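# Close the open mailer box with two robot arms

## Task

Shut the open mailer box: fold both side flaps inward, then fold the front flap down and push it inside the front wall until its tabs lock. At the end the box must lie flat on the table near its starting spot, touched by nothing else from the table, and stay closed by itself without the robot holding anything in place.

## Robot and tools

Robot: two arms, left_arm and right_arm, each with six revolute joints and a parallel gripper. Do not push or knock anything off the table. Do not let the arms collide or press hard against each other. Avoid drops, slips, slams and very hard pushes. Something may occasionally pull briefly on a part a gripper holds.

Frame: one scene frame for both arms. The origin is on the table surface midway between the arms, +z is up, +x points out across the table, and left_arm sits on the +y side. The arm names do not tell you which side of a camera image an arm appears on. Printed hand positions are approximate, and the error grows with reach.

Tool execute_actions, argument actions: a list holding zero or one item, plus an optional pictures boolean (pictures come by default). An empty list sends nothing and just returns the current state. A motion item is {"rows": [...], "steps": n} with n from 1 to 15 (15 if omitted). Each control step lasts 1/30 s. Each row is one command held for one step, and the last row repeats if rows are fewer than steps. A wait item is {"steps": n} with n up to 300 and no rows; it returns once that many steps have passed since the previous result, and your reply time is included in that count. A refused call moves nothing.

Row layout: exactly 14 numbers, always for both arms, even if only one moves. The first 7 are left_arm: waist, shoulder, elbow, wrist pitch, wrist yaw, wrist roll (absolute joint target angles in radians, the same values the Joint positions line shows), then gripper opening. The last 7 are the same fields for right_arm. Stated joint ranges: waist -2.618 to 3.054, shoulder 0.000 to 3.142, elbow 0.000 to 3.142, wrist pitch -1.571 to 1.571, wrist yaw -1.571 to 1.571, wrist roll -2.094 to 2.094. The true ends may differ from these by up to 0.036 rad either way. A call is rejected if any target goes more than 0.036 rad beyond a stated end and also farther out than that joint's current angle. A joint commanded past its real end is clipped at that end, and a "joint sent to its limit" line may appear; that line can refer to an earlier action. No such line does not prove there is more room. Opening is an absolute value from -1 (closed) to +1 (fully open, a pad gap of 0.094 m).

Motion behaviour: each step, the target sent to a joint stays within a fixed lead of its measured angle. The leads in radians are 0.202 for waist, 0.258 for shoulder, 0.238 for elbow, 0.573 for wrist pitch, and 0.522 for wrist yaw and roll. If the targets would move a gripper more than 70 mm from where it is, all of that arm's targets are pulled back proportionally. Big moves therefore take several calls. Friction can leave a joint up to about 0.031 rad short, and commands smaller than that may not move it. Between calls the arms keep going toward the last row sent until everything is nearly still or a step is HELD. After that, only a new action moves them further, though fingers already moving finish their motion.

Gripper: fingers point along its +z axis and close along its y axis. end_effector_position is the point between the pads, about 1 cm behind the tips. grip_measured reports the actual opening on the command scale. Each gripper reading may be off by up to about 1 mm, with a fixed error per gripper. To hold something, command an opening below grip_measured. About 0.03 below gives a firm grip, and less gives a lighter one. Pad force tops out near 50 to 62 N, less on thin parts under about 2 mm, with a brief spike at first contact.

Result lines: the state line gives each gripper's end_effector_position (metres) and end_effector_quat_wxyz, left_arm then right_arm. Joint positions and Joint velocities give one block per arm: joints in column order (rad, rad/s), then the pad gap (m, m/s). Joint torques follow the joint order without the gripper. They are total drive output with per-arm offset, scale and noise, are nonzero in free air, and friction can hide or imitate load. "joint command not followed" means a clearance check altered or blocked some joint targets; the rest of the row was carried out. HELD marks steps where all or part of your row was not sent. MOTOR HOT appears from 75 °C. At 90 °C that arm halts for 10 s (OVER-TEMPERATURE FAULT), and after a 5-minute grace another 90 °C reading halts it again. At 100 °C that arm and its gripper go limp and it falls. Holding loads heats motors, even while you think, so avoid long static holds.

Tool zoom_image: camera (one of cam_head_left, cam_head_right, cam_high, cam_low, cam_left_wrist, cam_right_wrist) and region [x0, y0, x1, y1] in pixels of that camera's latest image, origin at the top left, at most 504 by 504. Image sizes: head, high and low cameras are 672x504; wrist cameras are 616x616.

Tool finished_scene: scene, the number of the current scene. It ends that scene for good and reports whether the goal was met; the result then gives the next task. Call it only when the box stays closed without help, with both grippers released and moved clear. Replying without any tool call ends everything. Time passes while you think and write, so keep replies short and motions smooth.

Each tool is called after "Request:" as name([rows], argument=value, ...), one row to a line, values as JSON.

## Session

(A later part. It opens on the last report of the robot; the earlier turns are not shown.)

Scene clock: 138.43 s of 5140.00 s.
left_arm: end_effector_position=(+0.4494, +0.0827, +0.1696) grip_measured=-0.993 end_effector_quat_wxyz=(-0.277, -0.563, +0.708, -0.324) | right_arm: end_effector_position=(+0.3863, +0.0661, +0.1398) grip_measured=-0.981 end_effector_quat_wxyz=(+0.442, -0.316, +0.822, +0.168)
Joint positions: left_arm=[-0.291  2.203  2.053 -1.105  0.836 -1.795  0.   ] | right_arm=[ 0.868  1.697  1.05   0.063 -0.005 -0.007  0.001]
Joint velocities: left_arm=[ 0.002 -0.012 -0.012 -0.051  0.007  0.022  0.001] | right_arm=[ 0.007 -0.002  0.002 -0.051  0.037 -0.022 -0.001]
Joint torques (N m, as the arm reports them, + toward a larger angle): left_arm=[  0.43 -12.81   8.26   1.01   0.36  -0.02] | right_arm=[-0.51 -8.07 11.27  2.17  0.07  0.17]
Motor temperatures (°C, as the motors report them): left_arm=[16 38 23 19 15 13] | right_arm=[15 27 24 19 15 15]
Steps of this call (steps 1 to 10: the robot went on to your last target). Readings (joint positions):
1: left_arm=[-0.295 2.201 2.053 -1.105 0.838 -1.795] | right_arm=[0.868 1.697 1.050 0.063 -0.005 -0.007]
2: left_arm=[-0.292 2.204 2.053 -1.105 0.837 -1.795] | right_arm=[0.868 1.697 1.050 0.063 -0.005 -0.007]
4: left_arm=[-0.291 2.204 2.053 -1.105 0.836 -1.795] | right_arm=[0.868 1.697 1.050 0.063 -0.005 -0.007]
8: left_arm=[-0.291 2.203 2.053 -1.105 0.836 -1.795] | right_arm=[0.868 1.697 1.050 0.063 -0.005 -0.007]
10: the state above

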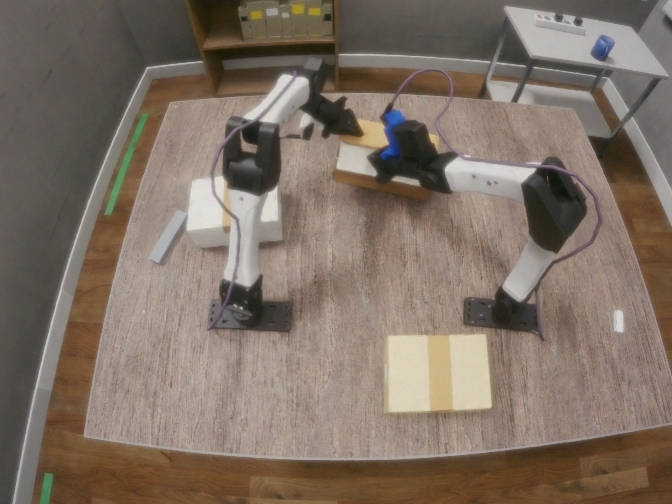

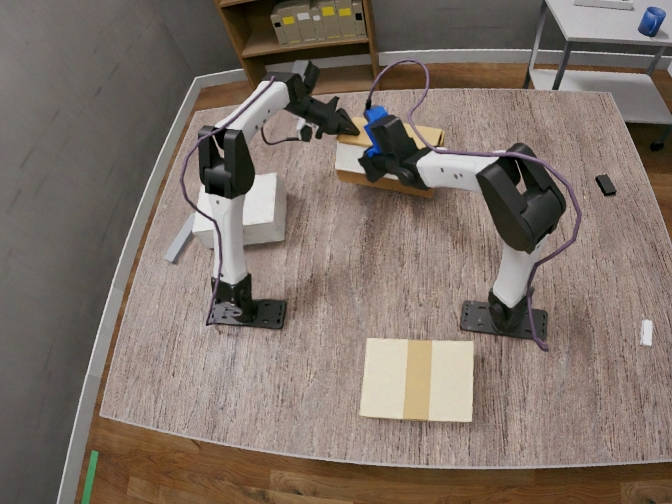

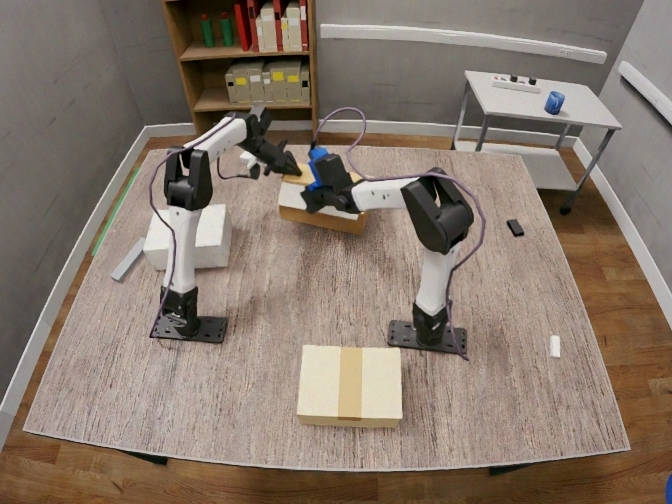

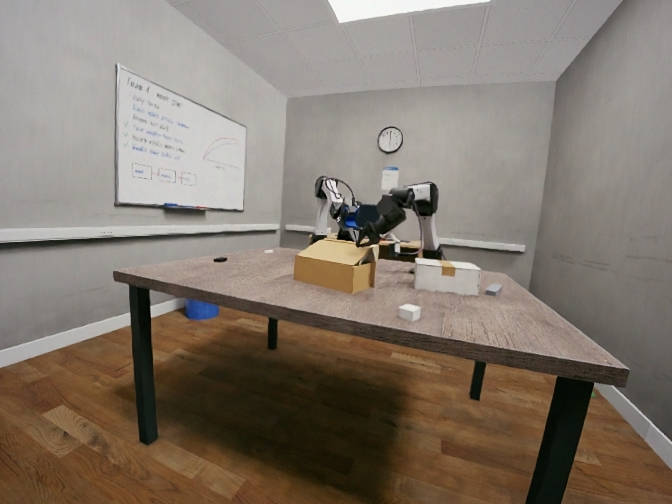

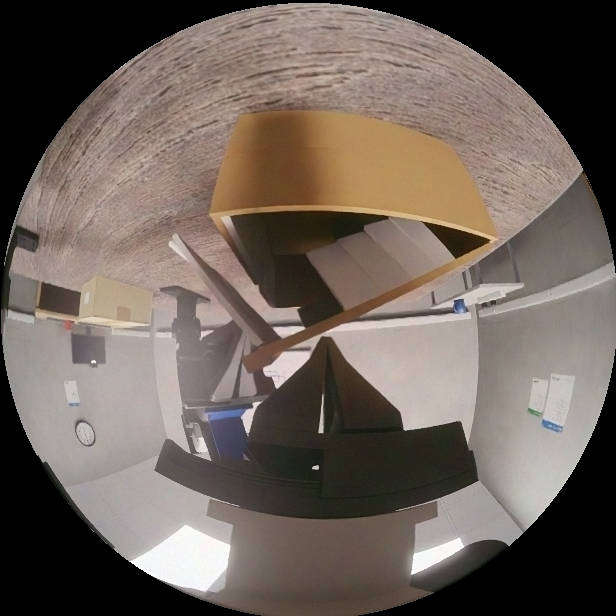

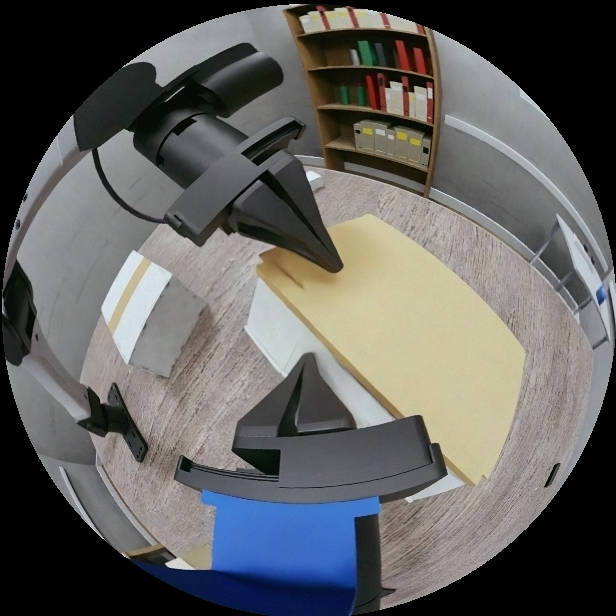

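Request:
execute_actions([
  {"rows":[[-0.29,2.18,2.04,-1.11,0.83,-1.8,-1,0.87,1.68,1.05,0.12,0,0,-1],[-0.29,2.16,2.03,-1.12,0.83,-1.8,-1,0.88,1.67,1.03,0.18,0,0,-1],[-0.29,2.15,2.02,-1.13,0.83,-1.8,-1,0.885,1.66,1.0,0.24,0,0,-1],[-0.29,2.14,2.01,-1.14,0.83,-1.8,-1,0.885,1.66,0.97,0.3,0,0,-1],[-0.29,2.135,2.0,-1.14,0.83,-1.8,-1,0.885,1.66,0.94,0.36,0,0,-1],[-0.29,2.135,2.0,-1.14,0.83,-1.8,-1,0.885,1.66,0.91,0.42,0,0,-1],[-0.29,2.135,2.0,-1.14,0.83,-1.8,-1,0.885,1.67,0.88,0.48,0,0,-1],[-0.29,2.135,2.0,-1.14,0.83,-1.8,-1,0.885,1.67,0.85,0.54,0,0,-1],[-0.29,2.135,2.0,-1.14,0.83,-1.8,-1,0.885,1.68,0.825,0.59,0,0,-1],[-0.29,2.135,2.0,-1.14,0.83,-1.8,-1,0.885,1.69,0.8,0.62,0,0,-1],[-0.29,2.135,2.0,-1.14,0.83,-1.8,-1,0.88,1.70,0.78,0.62,0,0,-1],[-0.29,2.135,2.0,-1.14,0.83,-1.8,-1,0.88,1.71,0.76,0.62,0,0,-1]],"steps":15},
], pictures=false)

Request:
execute_actions([
  {"steps":10},
])

Scene clock: 140.47 s of 5140.00 s.
left_arm: end_effector_position=(+0.4383, +0.0863, +0.1900) grip_measured=-0.993 end_effector_quat_wxyz=(-0.271, -0.559, +0.710, -0.332) | right_arm: end_effector_position=(+0.3740, +0.0615, +0.1265) grip_measured=-0.981 end_effector_quat_wxyz=(+0.525, -0.301, +0.770, +0.202)
Joint positions: left_arm=[-0.291  2.136  2.023 -1.119  0.836 -1.795  0.   ] | right_arm=[ 0.878  1.696  0.775  0.545 -0.005 -0.007  0.001]
Joint velocities: left_arm=[ 0.017 -0.022 -0.017  0.022 -0.051  0.022  0.   ] | right_arm=[-0.002  0.173 -0.183  0.212  0.007 -0.051 -0.001]
Joint torques (N m, as the arm reports them, + toward a larger angle): left_arm=[  0.45 -12.2    6.44   0.8    0.37  -0.02] | right_arm=[ 0.39 -8.05  8.38  2.6   0.07  0.17]
Motor temperatures (°C, as the motors report them): left_arm=[16 38 23 19 15 13] | right_arm=[15 27 24 19 15 15]
Steps of this call (steps 1 to 30: the robot went on to your last target; steps 31 to 46: nothing new was sent; steps 47 to 61: all 15 steps of this action). Readings (joint positions):
47: left_arm=[-0.291 2.202 2.053 -1.105 0.836 -1.795] | right_arm=[0.868 1.697 1.050 0.067 -0.005 -0.007]
48: left_arm=[-0.291 2.198 2.051 -1.105 0.836 -1.795] | right_arm=[0.868 1.697 1.048 0.081 -0.005 -0.007]
50: left_arm=[-0.291 2.180 2.038 -1.107 0.836 -1.795] | right_arm=[0.871 1.688 1.024 0.144 -0.005 -0.007]
54: left_arm=[-0.291 2.143 2.023 -1.117 0.836 -1.795] | right_arm=[0.877 1.670 0.921 0.336 -0.005 -0.007]
61: the state above

Scene clock: 140.80 s of 5140.00 s.
left_arm: end_effector_position=(+0.4381, +0.0863, +0.1899) grip_measured=-0.993 end_effector_quat_wxyz=(-0.272, -0.559, +0.710, -0.332) | right_arm: end_effector_position=(+0.3766, +0.0639, +0.1336) grip_measured=-0.981 end_effector_quat_wxyz=(+0.542, -0.297, +0.758, +0.208)
Joint positions: left_arm=[-0.291  2.136  2.023 -1.121  0.836 -1.795  0.   ] | right_arm=[ 0.878  1.704  0.769  0.602 -0.005 -0.007  0.001]
Joint velocities: left_arm=[ 0.007  0.017  0.012  0.022 -0.007  0.007  0.002] | right_arm=[ 0.007 -0.032 -0.017  0.007 -0.007  0.022  0.   ]
Joint torques (N m, as the arm reports them, + toward a larger angle): left_arm=[  0.45 -12.23   6.44   0.82   0.36  -0.02] | right_arm=[ 0.44 -7.9   7.8   2.37  0.07  0.17]
Motor temperatures (°C, as the motors report them): left_arm=[16 38 23 19 15 13] | right_arm=[15 27 24 19 15 15]
Steps of this call (steps 1 to 10: the robot went on to your last target). Readings (joint positions):
1: left_arm=[-0.291 2.136 2.023 -1.119 0.836 -1.795] | right_arm=[0.878 1.701 0.771 0.553 -0.005 -0.007]
2: left_arm=[-0.291 2.136 2.023 -1.120 0.836 -1.795] | right_arm=[0.878 1.703 0.769 0.559 -0.005 -0.007]
4: left_arm=[-0.291 2.136 2.023 -1.120 0.836 -1.795] | right_arm=[0.878 1.704 0.769 0.574 -0.005 -0.007]
8: left_arm=[-0.291 2.136 2.023 -1.121 0.836 -1.795] | right_arm=[0.878 1.704 0.769 0.597 -0.005 -0.007]
10: the state above

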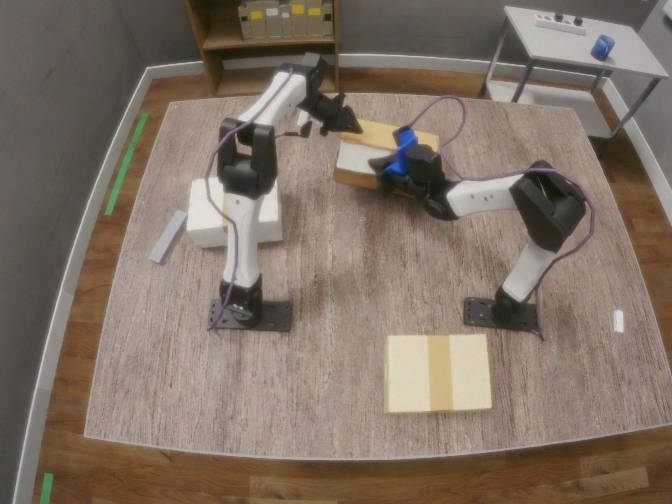

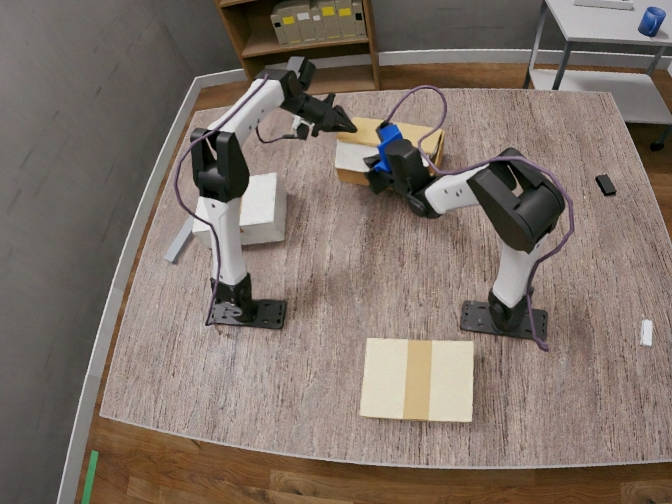

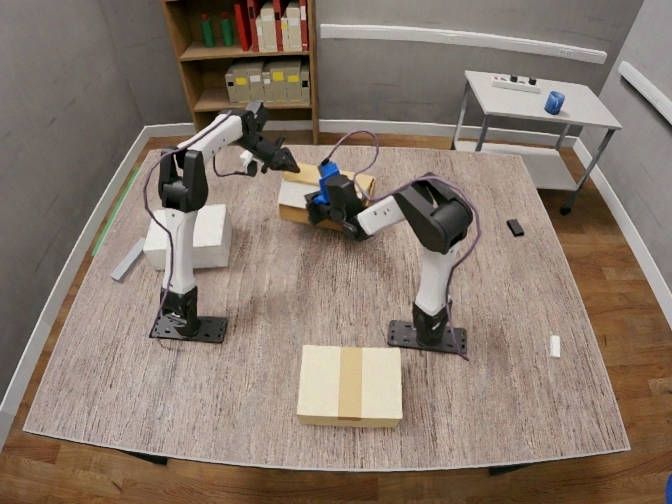

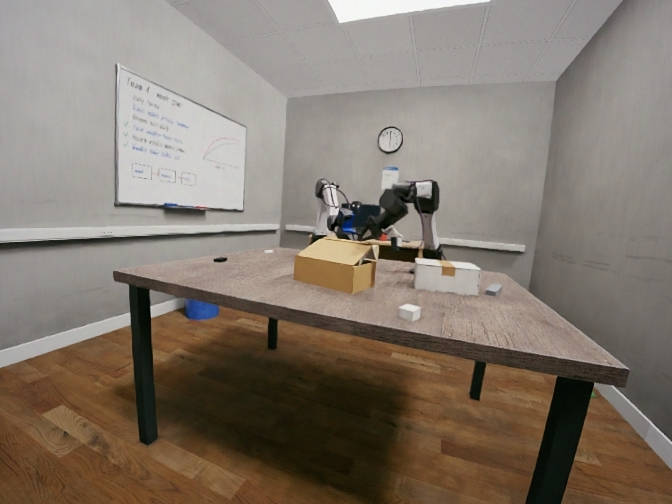

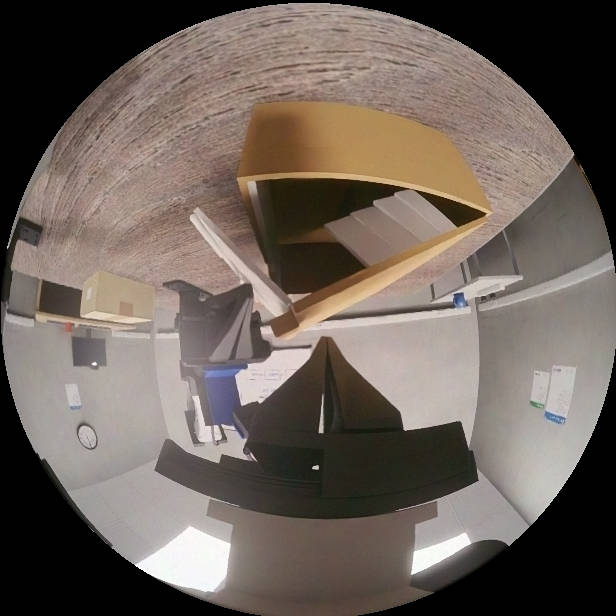

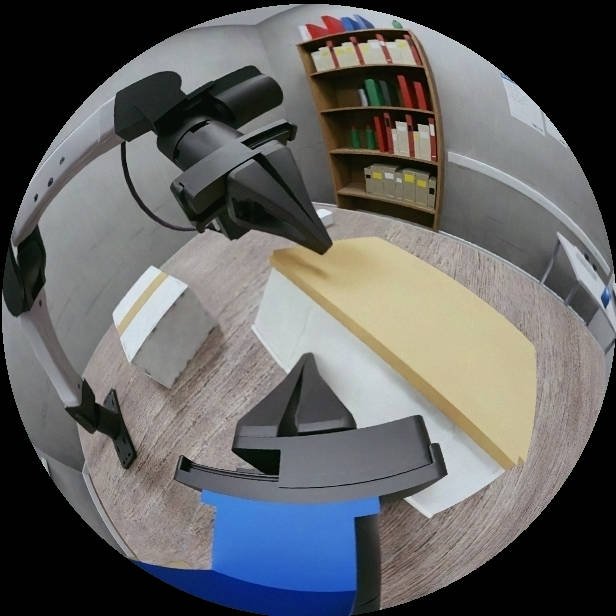

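Request:
execute_actions([
  {"rows":[[-0.24,2.12,2.02,-1.1,0.9,-1.7,-1,0.88,1.71,0.76,0.62,0,0,-1],[-0.18,2.12,2.02,-1.08,1.0,-1.5,-1,0.88,1.71,0.76,0.62,0,0,-1],[-0.12,2.12,2.02,-1.06,1.1,-1.3,-0.9,0.88,1.71,0.76,0.62,0,0,-1],[-0.07,2.14,2.01,-1.04,1.2,-1.1,-0.8,0.88,1.71,0.76,0.62,0,0,-1],[-0.03,2.17,2.0,-1.02,1.3,-0.9,-0.6,0.88,1.71,0.76,0.62,0,0,-1],[-0.03,2.2,2.0,-1.0,1.4,-0.7,-0.5,0.88,1.71,0.76,0.62,0,0,-1],[-0.03,2.23,1.99,-0.98,1.5,-0.6,-0.4,0.88,1.71,0.76,0.62,0,0,-1],[-0.03,2.26,1.98,-0.97,1.5,-0.6,-0.4,0.88,1.71,0.76,0.62,0,0,-1],[-0.03,2.29,1.97,-0.97,1.5,-0.6,-0.4,0.88,1.71,0.76,0.62,0,0,-1],[-0.03,2.32,1.96,-0.97,1.5,-0.6,-0.4,0.88,1.71,0.76,0.62,0,0,-1],[-0.03,2.35,1.95,-0.96,1.5,-0.6,-0.4,0.88,1.71,0.76,0.62,0,0,-1],[-0.03,2.37,1.94,-0.96,1.5,-0.6,-0.4,0.88,1.71,0.76,0.62,0,0,-1],[-0.03,2.39,1.93,-0.96,1.5,-0.6,-0.4,0.88,1.71,0.76,0.62,0,0,-1]],"steps":15},
], pictures=false)

Request:
execute_actions([
  {"steps":20},
])

Scene clock: 143.37 s of 5140.00 s.
left_arm: end_effector_position=(+0.4944, +0.1666, +0.1591) grip_measured=-0.402 end_effector_quat_wxyz=(-0.179, -0.198, +0.726, -0.634) | right_arm: end_effector_position=(+0.3771, +0.0643, +0.1353) grip_measured=-0.981 end_effector_quat_wxyz=(+0.545, -0.296, +0.756, +0.210)
Joint positions: left_arm=[-0.014  2.367  1.952 -0.971  1.437 -0.728  0.028] | right_arm=[ 0.878  1.704  0.769  0.61  -0.005 -0.007  0.001]
Joint velocities: left_arm=[-0.252  0.73  -0.403 -0.007  0.271  0.784  0.   ] | right_arm=[-0.022 -0.002  0.002 -0.051 -0.007 -0.037  0.001]
Joint torques (N m, as the arm reports them, + toward a larger angle): left_arm=[  0.19 -15.2    8.56   0.84   0.89   0.15] | right_arm=[ 0.41 -7.9   7.8   2.36  0.07  0.17]
Motor temperatures (°C, as the motors report them): left_arm=[16 39 23 19 15 13] | right_arm=[15 27 24 20 15 15]
Steps of this call (steps 1 to 30: the robot went on to your last target; steps 31 to 62: nothing new was sent; steps 63 to 77: all 15 steps of this action). Readings (joint positions):
63: left_arm=[-0.287 2.136 2.023 -1.121 0.846 -1.781] | right_arm=[0.878 1.704 0.769 0.610 -0.005 -0.007]
64: left_arm=[-0.275 2.136 2.023 -1.119 0.873 -1.735] | right_arm=[0.878 1.704 0.769 0.610 -0.005 -0.007]
66: left_arm=[-0.214 2.136 2.023 -1.106 0.971 -1.566] | right_arm=[0.878 1.704 0.769 0.610 -0.005 -0.007]
70: left_arm=[-0.030 2.169 2.023 -1.034 1.239 -1.173] | right_arm=[0.878 1.704 0.769 0.610 -0.005 -0.007]
77: the state above

Scene clock: 144.03 s of 5140.00 s.
left_arm: end_effector_position=(+0.4868, +0.1569, +0.1482) grip_measured=-0.402 end_effector_quat_wxyz=(-0.174, -0.159, +0.717, -0.656) | right_arm: end_effector_position=(+0.3771, +0.0643, +0.1353) grip_measured=-0.981 end_effector_quat_wxyz=(+0.545, -0.296, +0.756, +0.210)
Joint positions: left_arm=[-0.033  2.396  1.926 -0.97   1.49  -0.609  0.028] | right_arm=[ 0.878  1.704  0.769  0.61  -0.005 -0.007  0.001]
Joint velocities: left_arm=[-0.002 -0.002 -0.012 -0.051 -0.037  0.007 -0.   ] | right_arm=[-0.017 -0.017  0.002  0.007 -0.022  0.037 -0.001]
Joint torques (N m, as the arm reports them, + toward a larger angle): left_arm=[  0.64 -14.04   8.47   0.74   0.73   0.15] | right_arm=[ 0.42 -7.89  7.78  2.36  0.07  0.17]
Motor temperatures (°C, as the motors report them): left_arm=[16 39 23 19 15 13] | right_arm=[15 27 24 20 15 15]
Steps of this call (steps 1 to 20: the robot went on to your last target). Readings (joint positions):
1: left_arm=[-0.021 2.388 1.940 -0.971 1.444 -0.704] | right_arm=[0.878 1.704 0.769 0.610 -0.005 -0.007]
2: left_arm=[-0.028 2.403 1.932 -0.971 1.449 -0.686] | right_arm=[0.878 1.704 0.769 0.610 -0.005 -0.007]
4: left_arm=[-0.033 2.412 1.926 -0.971 1.457 -0.659] | right_arm=[0.878 1.704 0.769 0.610 -0.005 -0.007]
8: left_arm=[-0.033 2.399 1.926 -0.970 1.478 -0.628] | right_arm=[0.878 1.704 0.769 0.610 -0.005 -0.007]
20: the state above

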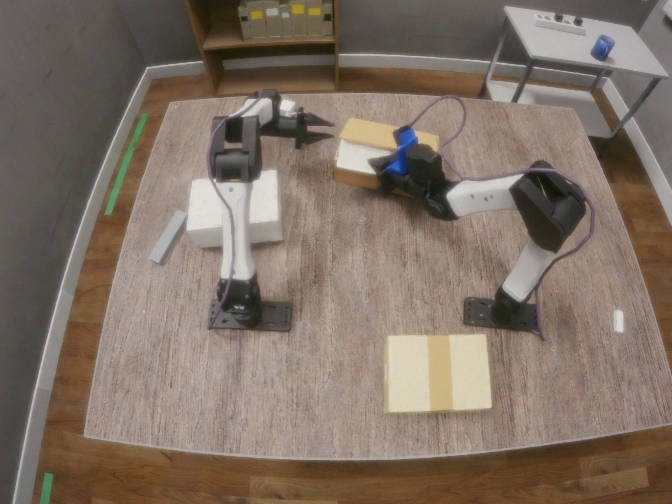

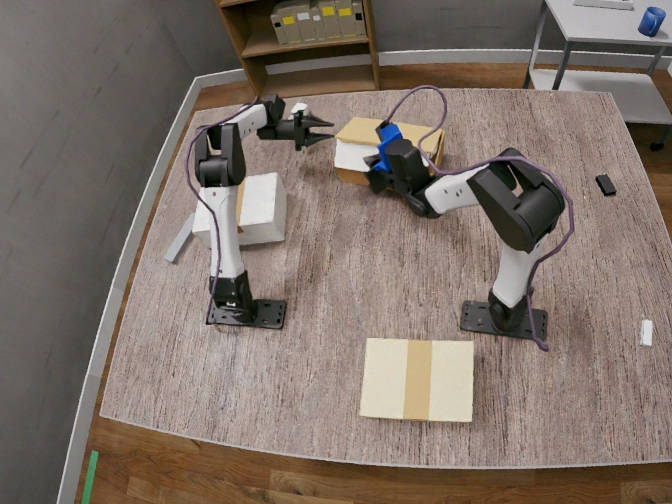

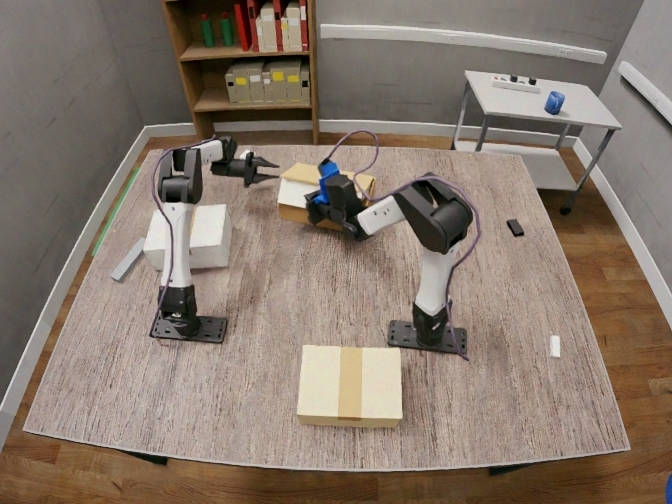

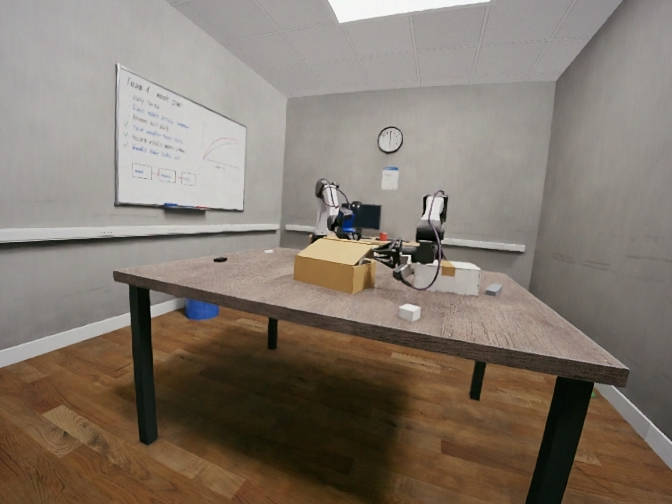

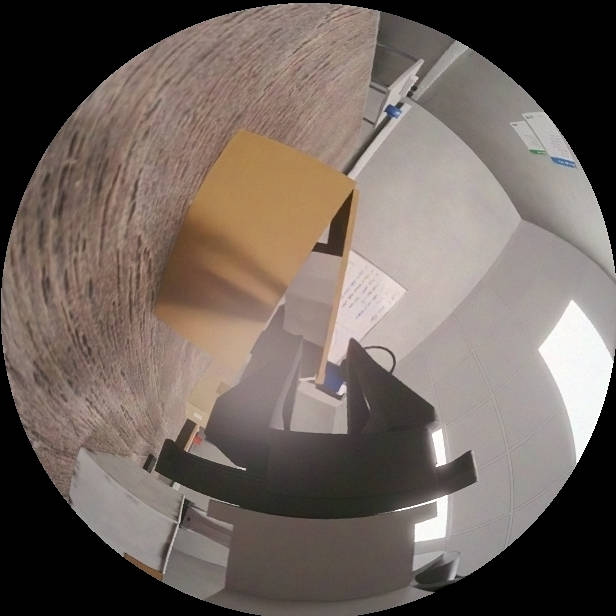

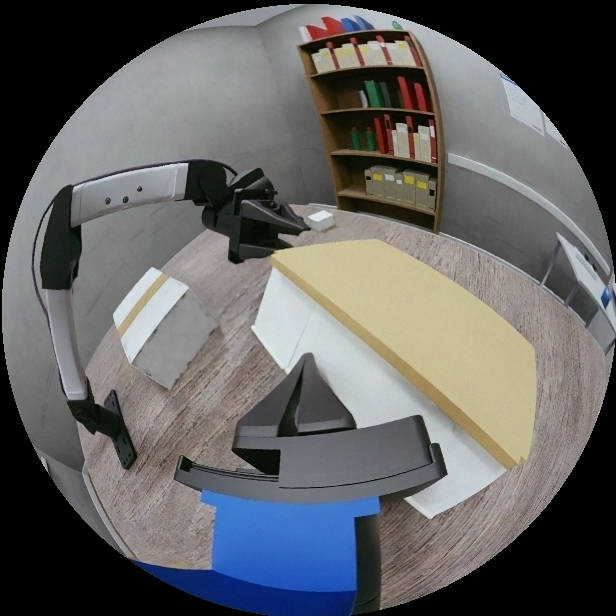

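Request:
execute_actions([
  {"rows":[[-0.05,2.395,1.95,-0.97,1.5,-0.5,-0.4,0.88,1.71,0.76,0.62,0,0,-1],[-0.065,2.395,1.96,-0.97,1.5,-0.5,-0.4,0.88,1.71,0.76,0.62,0,0,-1],[-0.08,2.395,1.97,-0.97,1.5,-0.5,-0.4,0.88,1.71,0.76,0.62,0,0,-1],[-0.095,2.395,1.975,-0.97,1.5,-0.5,-0.4,0.88,1.71,0.76,0.62,0,0,-1],[-0.11,2.395,1.975,-0.97,1.5,-0.5,-0.4,0.88,1.71,0.76,0.62,0,0,-1],[-0.12,2.395,1.975,-0.97,1.5,-0.5,-0.4,0.88,1.71,0.76,0.62,0,0,-1]],"steps":15},
], pictures=false)

Request:
execute_actions([
  {"rows":[[-0.125,2.395,1.975,-0.97,1.5,-0.5,-0.6,0.88,1.71,0.76,0.62,0,0,-1],[-0.125,2.395,1.975,-0.97,1.5,-0.5,-0.75,0.88,1.71,0.76,0.62,0,0,-1],[-0.125,2.395,1.975,-0.97,1.5,-0.5,-0.85,0.88,1.71,0.76,0.62,0,0,-1],[-0.125,2.395,1.975,-0.97,1.5,-0.5,-1,0.88,1.71,0.76,0.62,0,0,-1]],"steps":12},
])

Scene clock: 163.00 s of 5140.00 s.
left_arm: end_effector_position=(+0.4721, +0.1140, +0.1591) grip_measured=-0.402 end_effector_quat_wxyz=(-0.158, -0.076, +0.730, -0.661) | right_arm: end_effector_position=(+0.3771, +0.0644, +0.1356) grip_measured=-0.981 end_effector_quat_wxyz=(+0.545, -0.296, +0.756, +0.210)
Joint positions: left_arm=[-0.126  2.396  1.966 -0.97   1.493 -0.511  0.028] | right_arm=[ 0.878  1.704  0.769  0.611 -0.005 -0.007  0.001]
Joint velocities: left_arm=[-0.002 -0.002 -0.012 -0.037  0.007  0.051 -0.001] | right_arm=[-0.007 -0.002  0.017 -0.037 -0.007 -0.007 -0.   ]
Joint torques (N m, as the arm reports them, + toward a larger angle): left_arm=[  0.94 -13.75   9.22   0.71   0.73   0.16] | right_arm=[ 0.41 -7.88  7.73  2.35  0.07  0.17]
Motor temperatures (°C, as the motors report them): left_arm=[16 44 24 19 15 13] | right_arm=[15 27 24 22 15 15]
Steps of this call (steps 1 to 15: the robot went on to your last target; steps 16 to 90: nothing new was sent; then 15.47 s passed at rest; steps 91 to 105: all 15 steps of this action). Readings (joint positions):
91: left_arm=[-0.034 2.396 1.927 -0.970 1.491 -0.592] | right_arm=[0.878 1.704 0.769 0.610 -0.005 -0.007]
92: left_arm=[-0.036 2.396 1.931 -0.970 1.491 -0.575] | right_arm=[0.878 1.704 0.769 0.610 -0.005 -0.007]
94: left_arm=[-0.049 2.396 1.947 -0.970 1.491 -0.551] | right_arm=[0.878 1.704 0.769 0.610 -0.005 -0.007]
98: left_arm=[-0.103 2.396 1.966 -0.970 1.493 -0.524] | right_arm=[0.878 1.704 0.769 0.610 -0.005 -0.007]
105: the state above

Scene clock: 163.40 s of 5140.00 s.
left_arm: end_effector_position=(+0.4721, +0.1141, +0.1585) grip_measured=-0.959 end_effector_quat_wxyz=(-0.158, -0.076, +0.731, -0.659) | right_arm: end_effector_position=(+0.3772, +0.0644, +0.1357) grip_measured=-0.981 end_effector_quat_wxyz=(+0.545, -0.296, +0.756, +0.210)
Joint positions: left_arm=[-0.126  2.396  1.966 -0.971  1.489 -0.51   0.002] | right_arm=[ 0.878  1.704  0.769  0.611 -0.005 -0.007  0.001]
Joint velocities: left_arm=[ 0.007  0.017 -0.012  0.037 -0.066 -0.037  0.002] | right_arm=[-0.012  0.002 -0.002 -0.051  0.007 -0.051  0.   ]
Joint torques (N m, as the arm reports them, + toward a larger angle): left_arm=[  0.47 -13.71   9.2    0.71   0.76   0.18] | right_arm=[ 0.43 -7.89  7.78  2.34  0.07  0.17]
Motor temperatures (°C, as the motors report them): left_arm=[16 44 24 19 15 13] | right_arm=[15 27 24 22 15 15]
Steps of this call (steps 1 to 12: all 12 steps of this action). Readings (joint positions):
1: left_arm=[-0.126 2.396 1.966 -0.970 1.493 -0.510] | right_arm=[0.878 1.704 0.769 0.611 -0.005 -0.007]
2: left_arm=[-0.126 2.396 1.966 -0.970 1.493 -0.509] | right_arm=[0.878 1.704 0.769 0.611 -0.005 -0.007]
4: left_arm=[-0.126 2.396 1.966 -0.970 1.493 -0.509] | right_arm=[0.878 1.704 0.769 0.611 -0.005 -0.007]
8: left_arm=[-0.126 2.396 1.966 -0.971 1.490 -0.510] | right_arm=[0.878 1.704 0.769 0.611 -0.005 -0.007]
12: the state above

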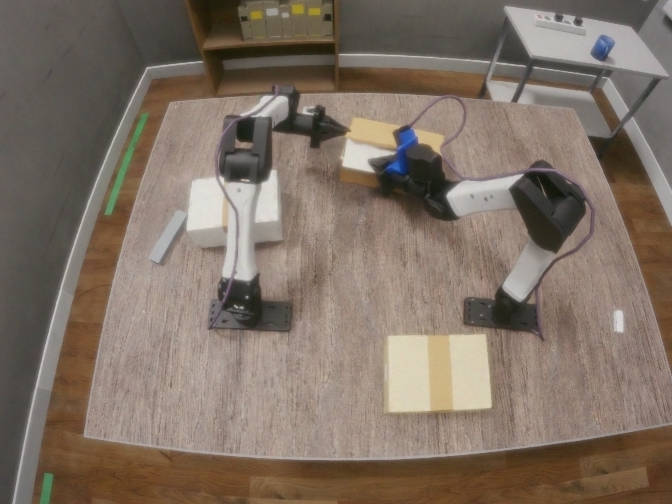

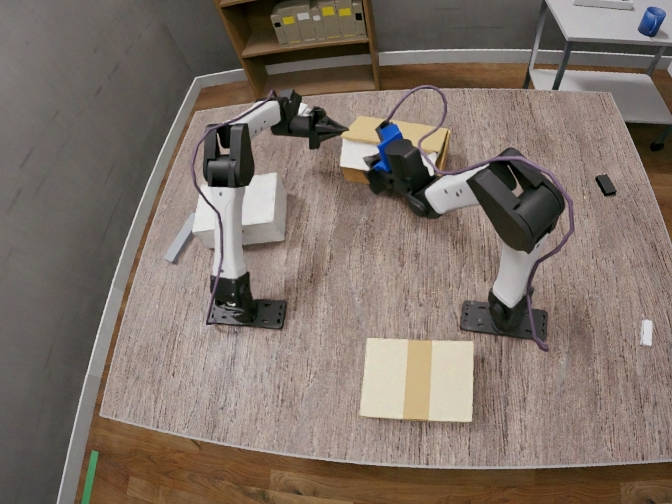

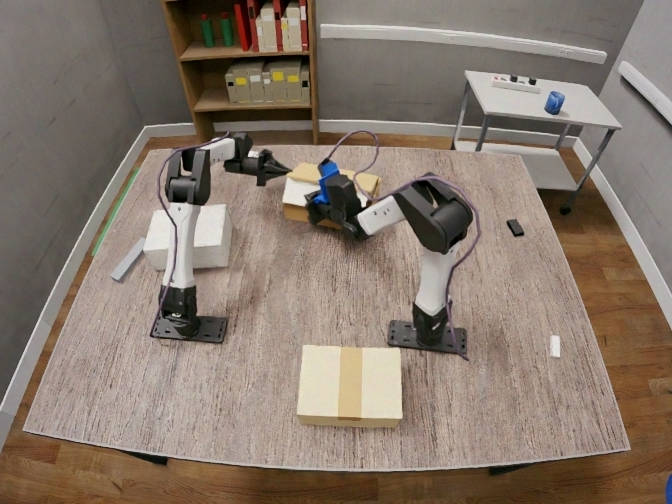

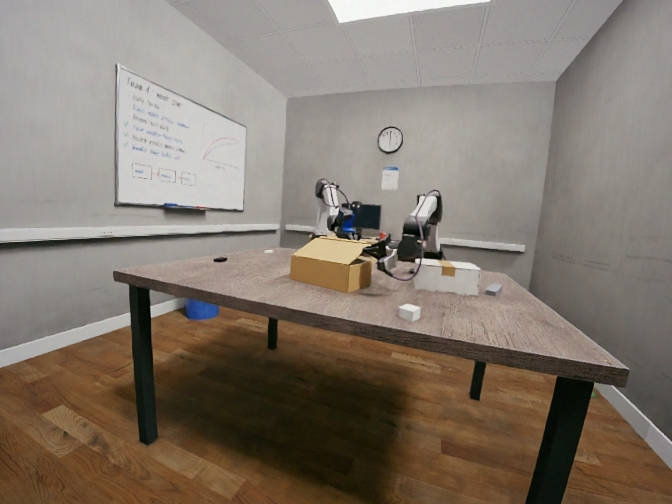

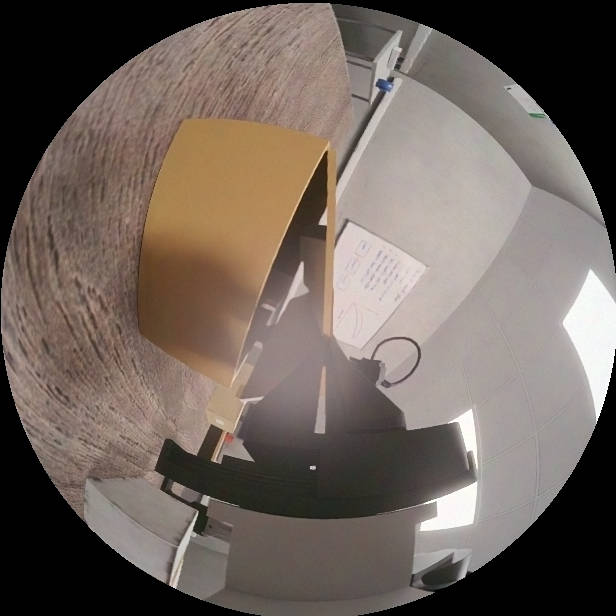

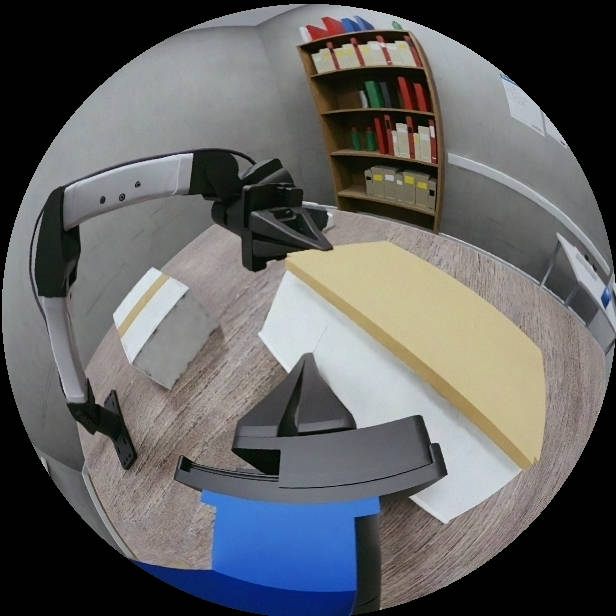

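Request:
execute_actions([
  {"rows":[[-0.125,2.395,1.975,-0.97,1.5,-0.5,-1,0.87,1.725,0.78,0.6,0,0,-1],[-0.125,2.395,1.975,-0.97,1.5,-0.5,-1,0.865,1.735,0.79,0.6,0,0,-1],[-0.125,2.395,1.975,-0.97,1.5,-0.5,-1,0.86,1.745,0.8,0.6,0,0,-1],[-0.125,2.395,1.975,-0.97,1.5,-0.5,-1,0.855,1.755,0.81,0.59,0,0,-1],[-0.125,2.395,1.975,-0.97,1.5,-0.5,-1,0.85,1.765,0.82,0.59,0,0,-1],[-0.125,2.395,1.975,-0.97,1.5,-0.5,-1,0.845,1.775,0.83,0.59,0,0,-1],[-0.125,2.395,1.975,-0.97,1.5,-0.5,-1,0.84,1.785,0.845,0.59,0,0,-1],[-0.125,2.395,1.975,-0.97,1.5,-0.5,-1,0.833,1.795,0.86,0.585,0,0,-1],[-0.125,2.395,1.975,-0.97,1.5,-0.5,-1,0.826,1.805,0.87,0.585,0,0,-1],[-0.125,2.395,1.975,-0.97,1.5,-0.5,-1,0.82,1.815,0.88,0.585,0,0,-1],[-0.125,2.395,1.975,-0.97,1.5,-0.5,-1,0.81,1.82,0.89,0.585,0,0,-1]],"steps":15},
])

Scene clock: 165.03 s of 5140.00 s.
left_arm: end_effector_position=(+0.4761, +0.1197, +0.1575) grip_measured=-0.959 end_effector_quat_wxyz=(-0.150, -0.079, +0.733, -0.659) | right_arm: end_effector_position=(+0.4046, +0.0685, +0.1265) grip_measured=-0.981 end_effector_quat_wxyz=(+0.537, -0.290, +0.765, +0.207)
Joint positions: left_arm=[-0.113  2.396  1.966 -0.962  1.483 -0.511  0.002] | right_arm=[ 0.837  1.799  0.867  0.588 -0.035 -0.007  0.001]
Joint velocities: left_arm=[ 0.007 -0.012  0.002  0.007  0.081 -0.037 -0.001] | right_arm=[-0.007  0.012 -0.007 -0.081 -0.081 -0.007 -0.   ]
Joint torques (N m, as the arm reports them, + toward a larger angle): left_arm=[ -0.71 -13.82   9.08   0.62   0.81   0.19] | right_arm=[-1.35 -7.79 11.04  2.22  0.52  0.16]
Motor temperatures (°C, as the motors report them): left_arm=[16 44 24 19 15 13] | right_arm=[15 27 24 22 15 15]
Steps of this call (steps 1 to 15: the robot went on to your last target; steps 16 to 34: nothing new was sent; steps 35 to 49: all 15 steps of this action). Readings (joint positions):
35: left_arm=[-0.126 2.396 1.966 -0.971 1.489 -0.510] | right_arm=[0.878 1.704 0.769 0.611 -0.005 -0.007]
36: left_arm=[-0.126 2.396 1.966 -0.971 1.489 -0.510] | right_arm=[0.878 1.705 0.770 0.611 -0.005 -0.007]
38: left_arm=[-0.126 2.396 1.966 -0.971 1.489 -0.510] | right_arm=[0.875 1.718 0.780 0.610 -0.005 -0.007]
42: left_arm=[-0.126 2.396 1.966 -0.971 1.489 -0.510] | right_arm=[0.857 1.762 0.819 0.603 -0.006 -0.007]
49: the state above

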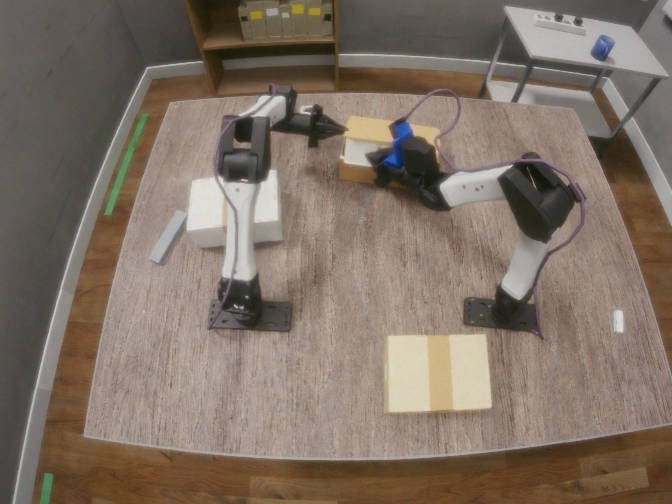

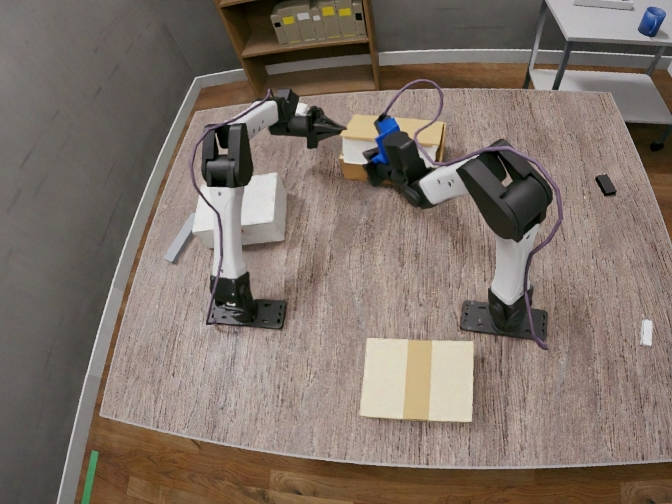

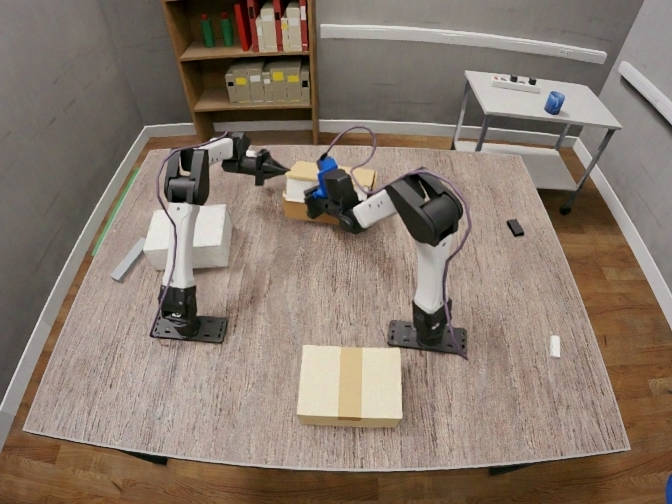

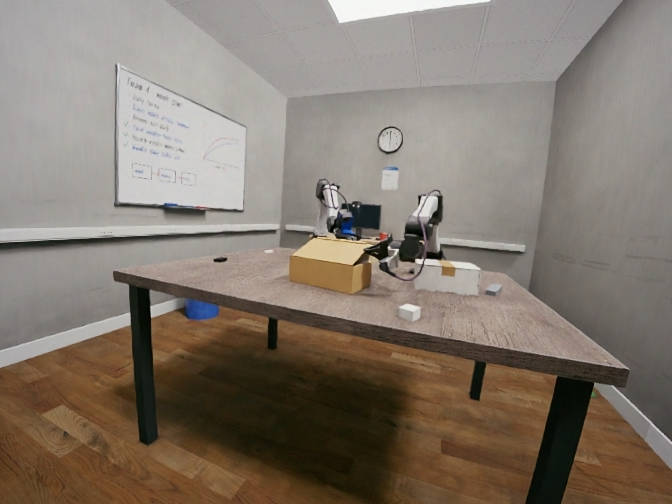

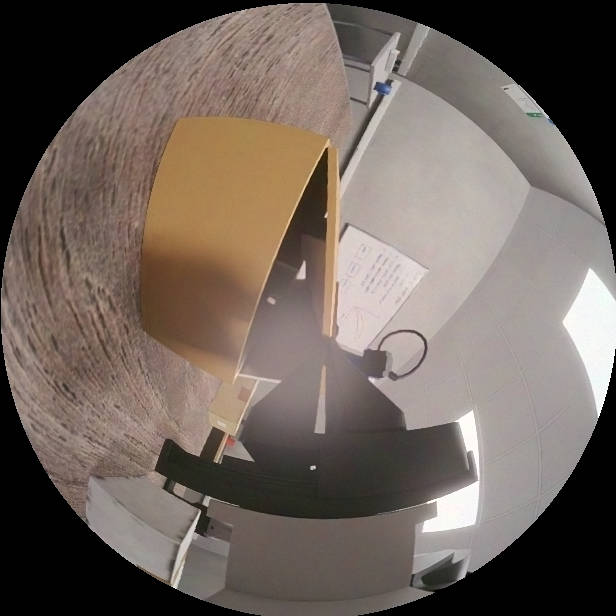

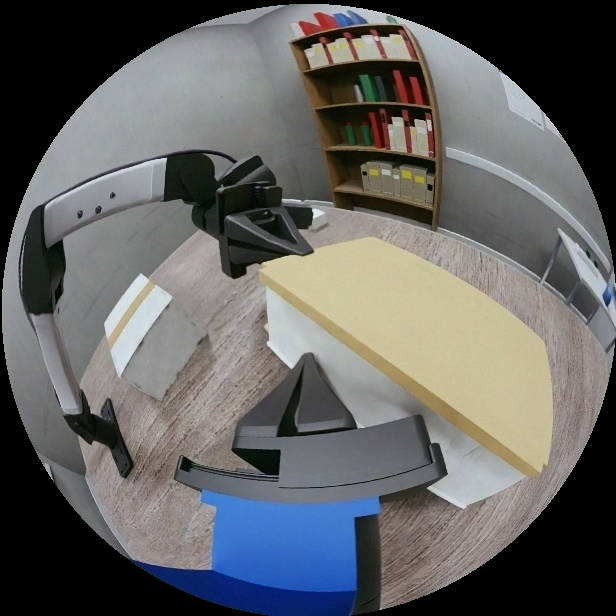

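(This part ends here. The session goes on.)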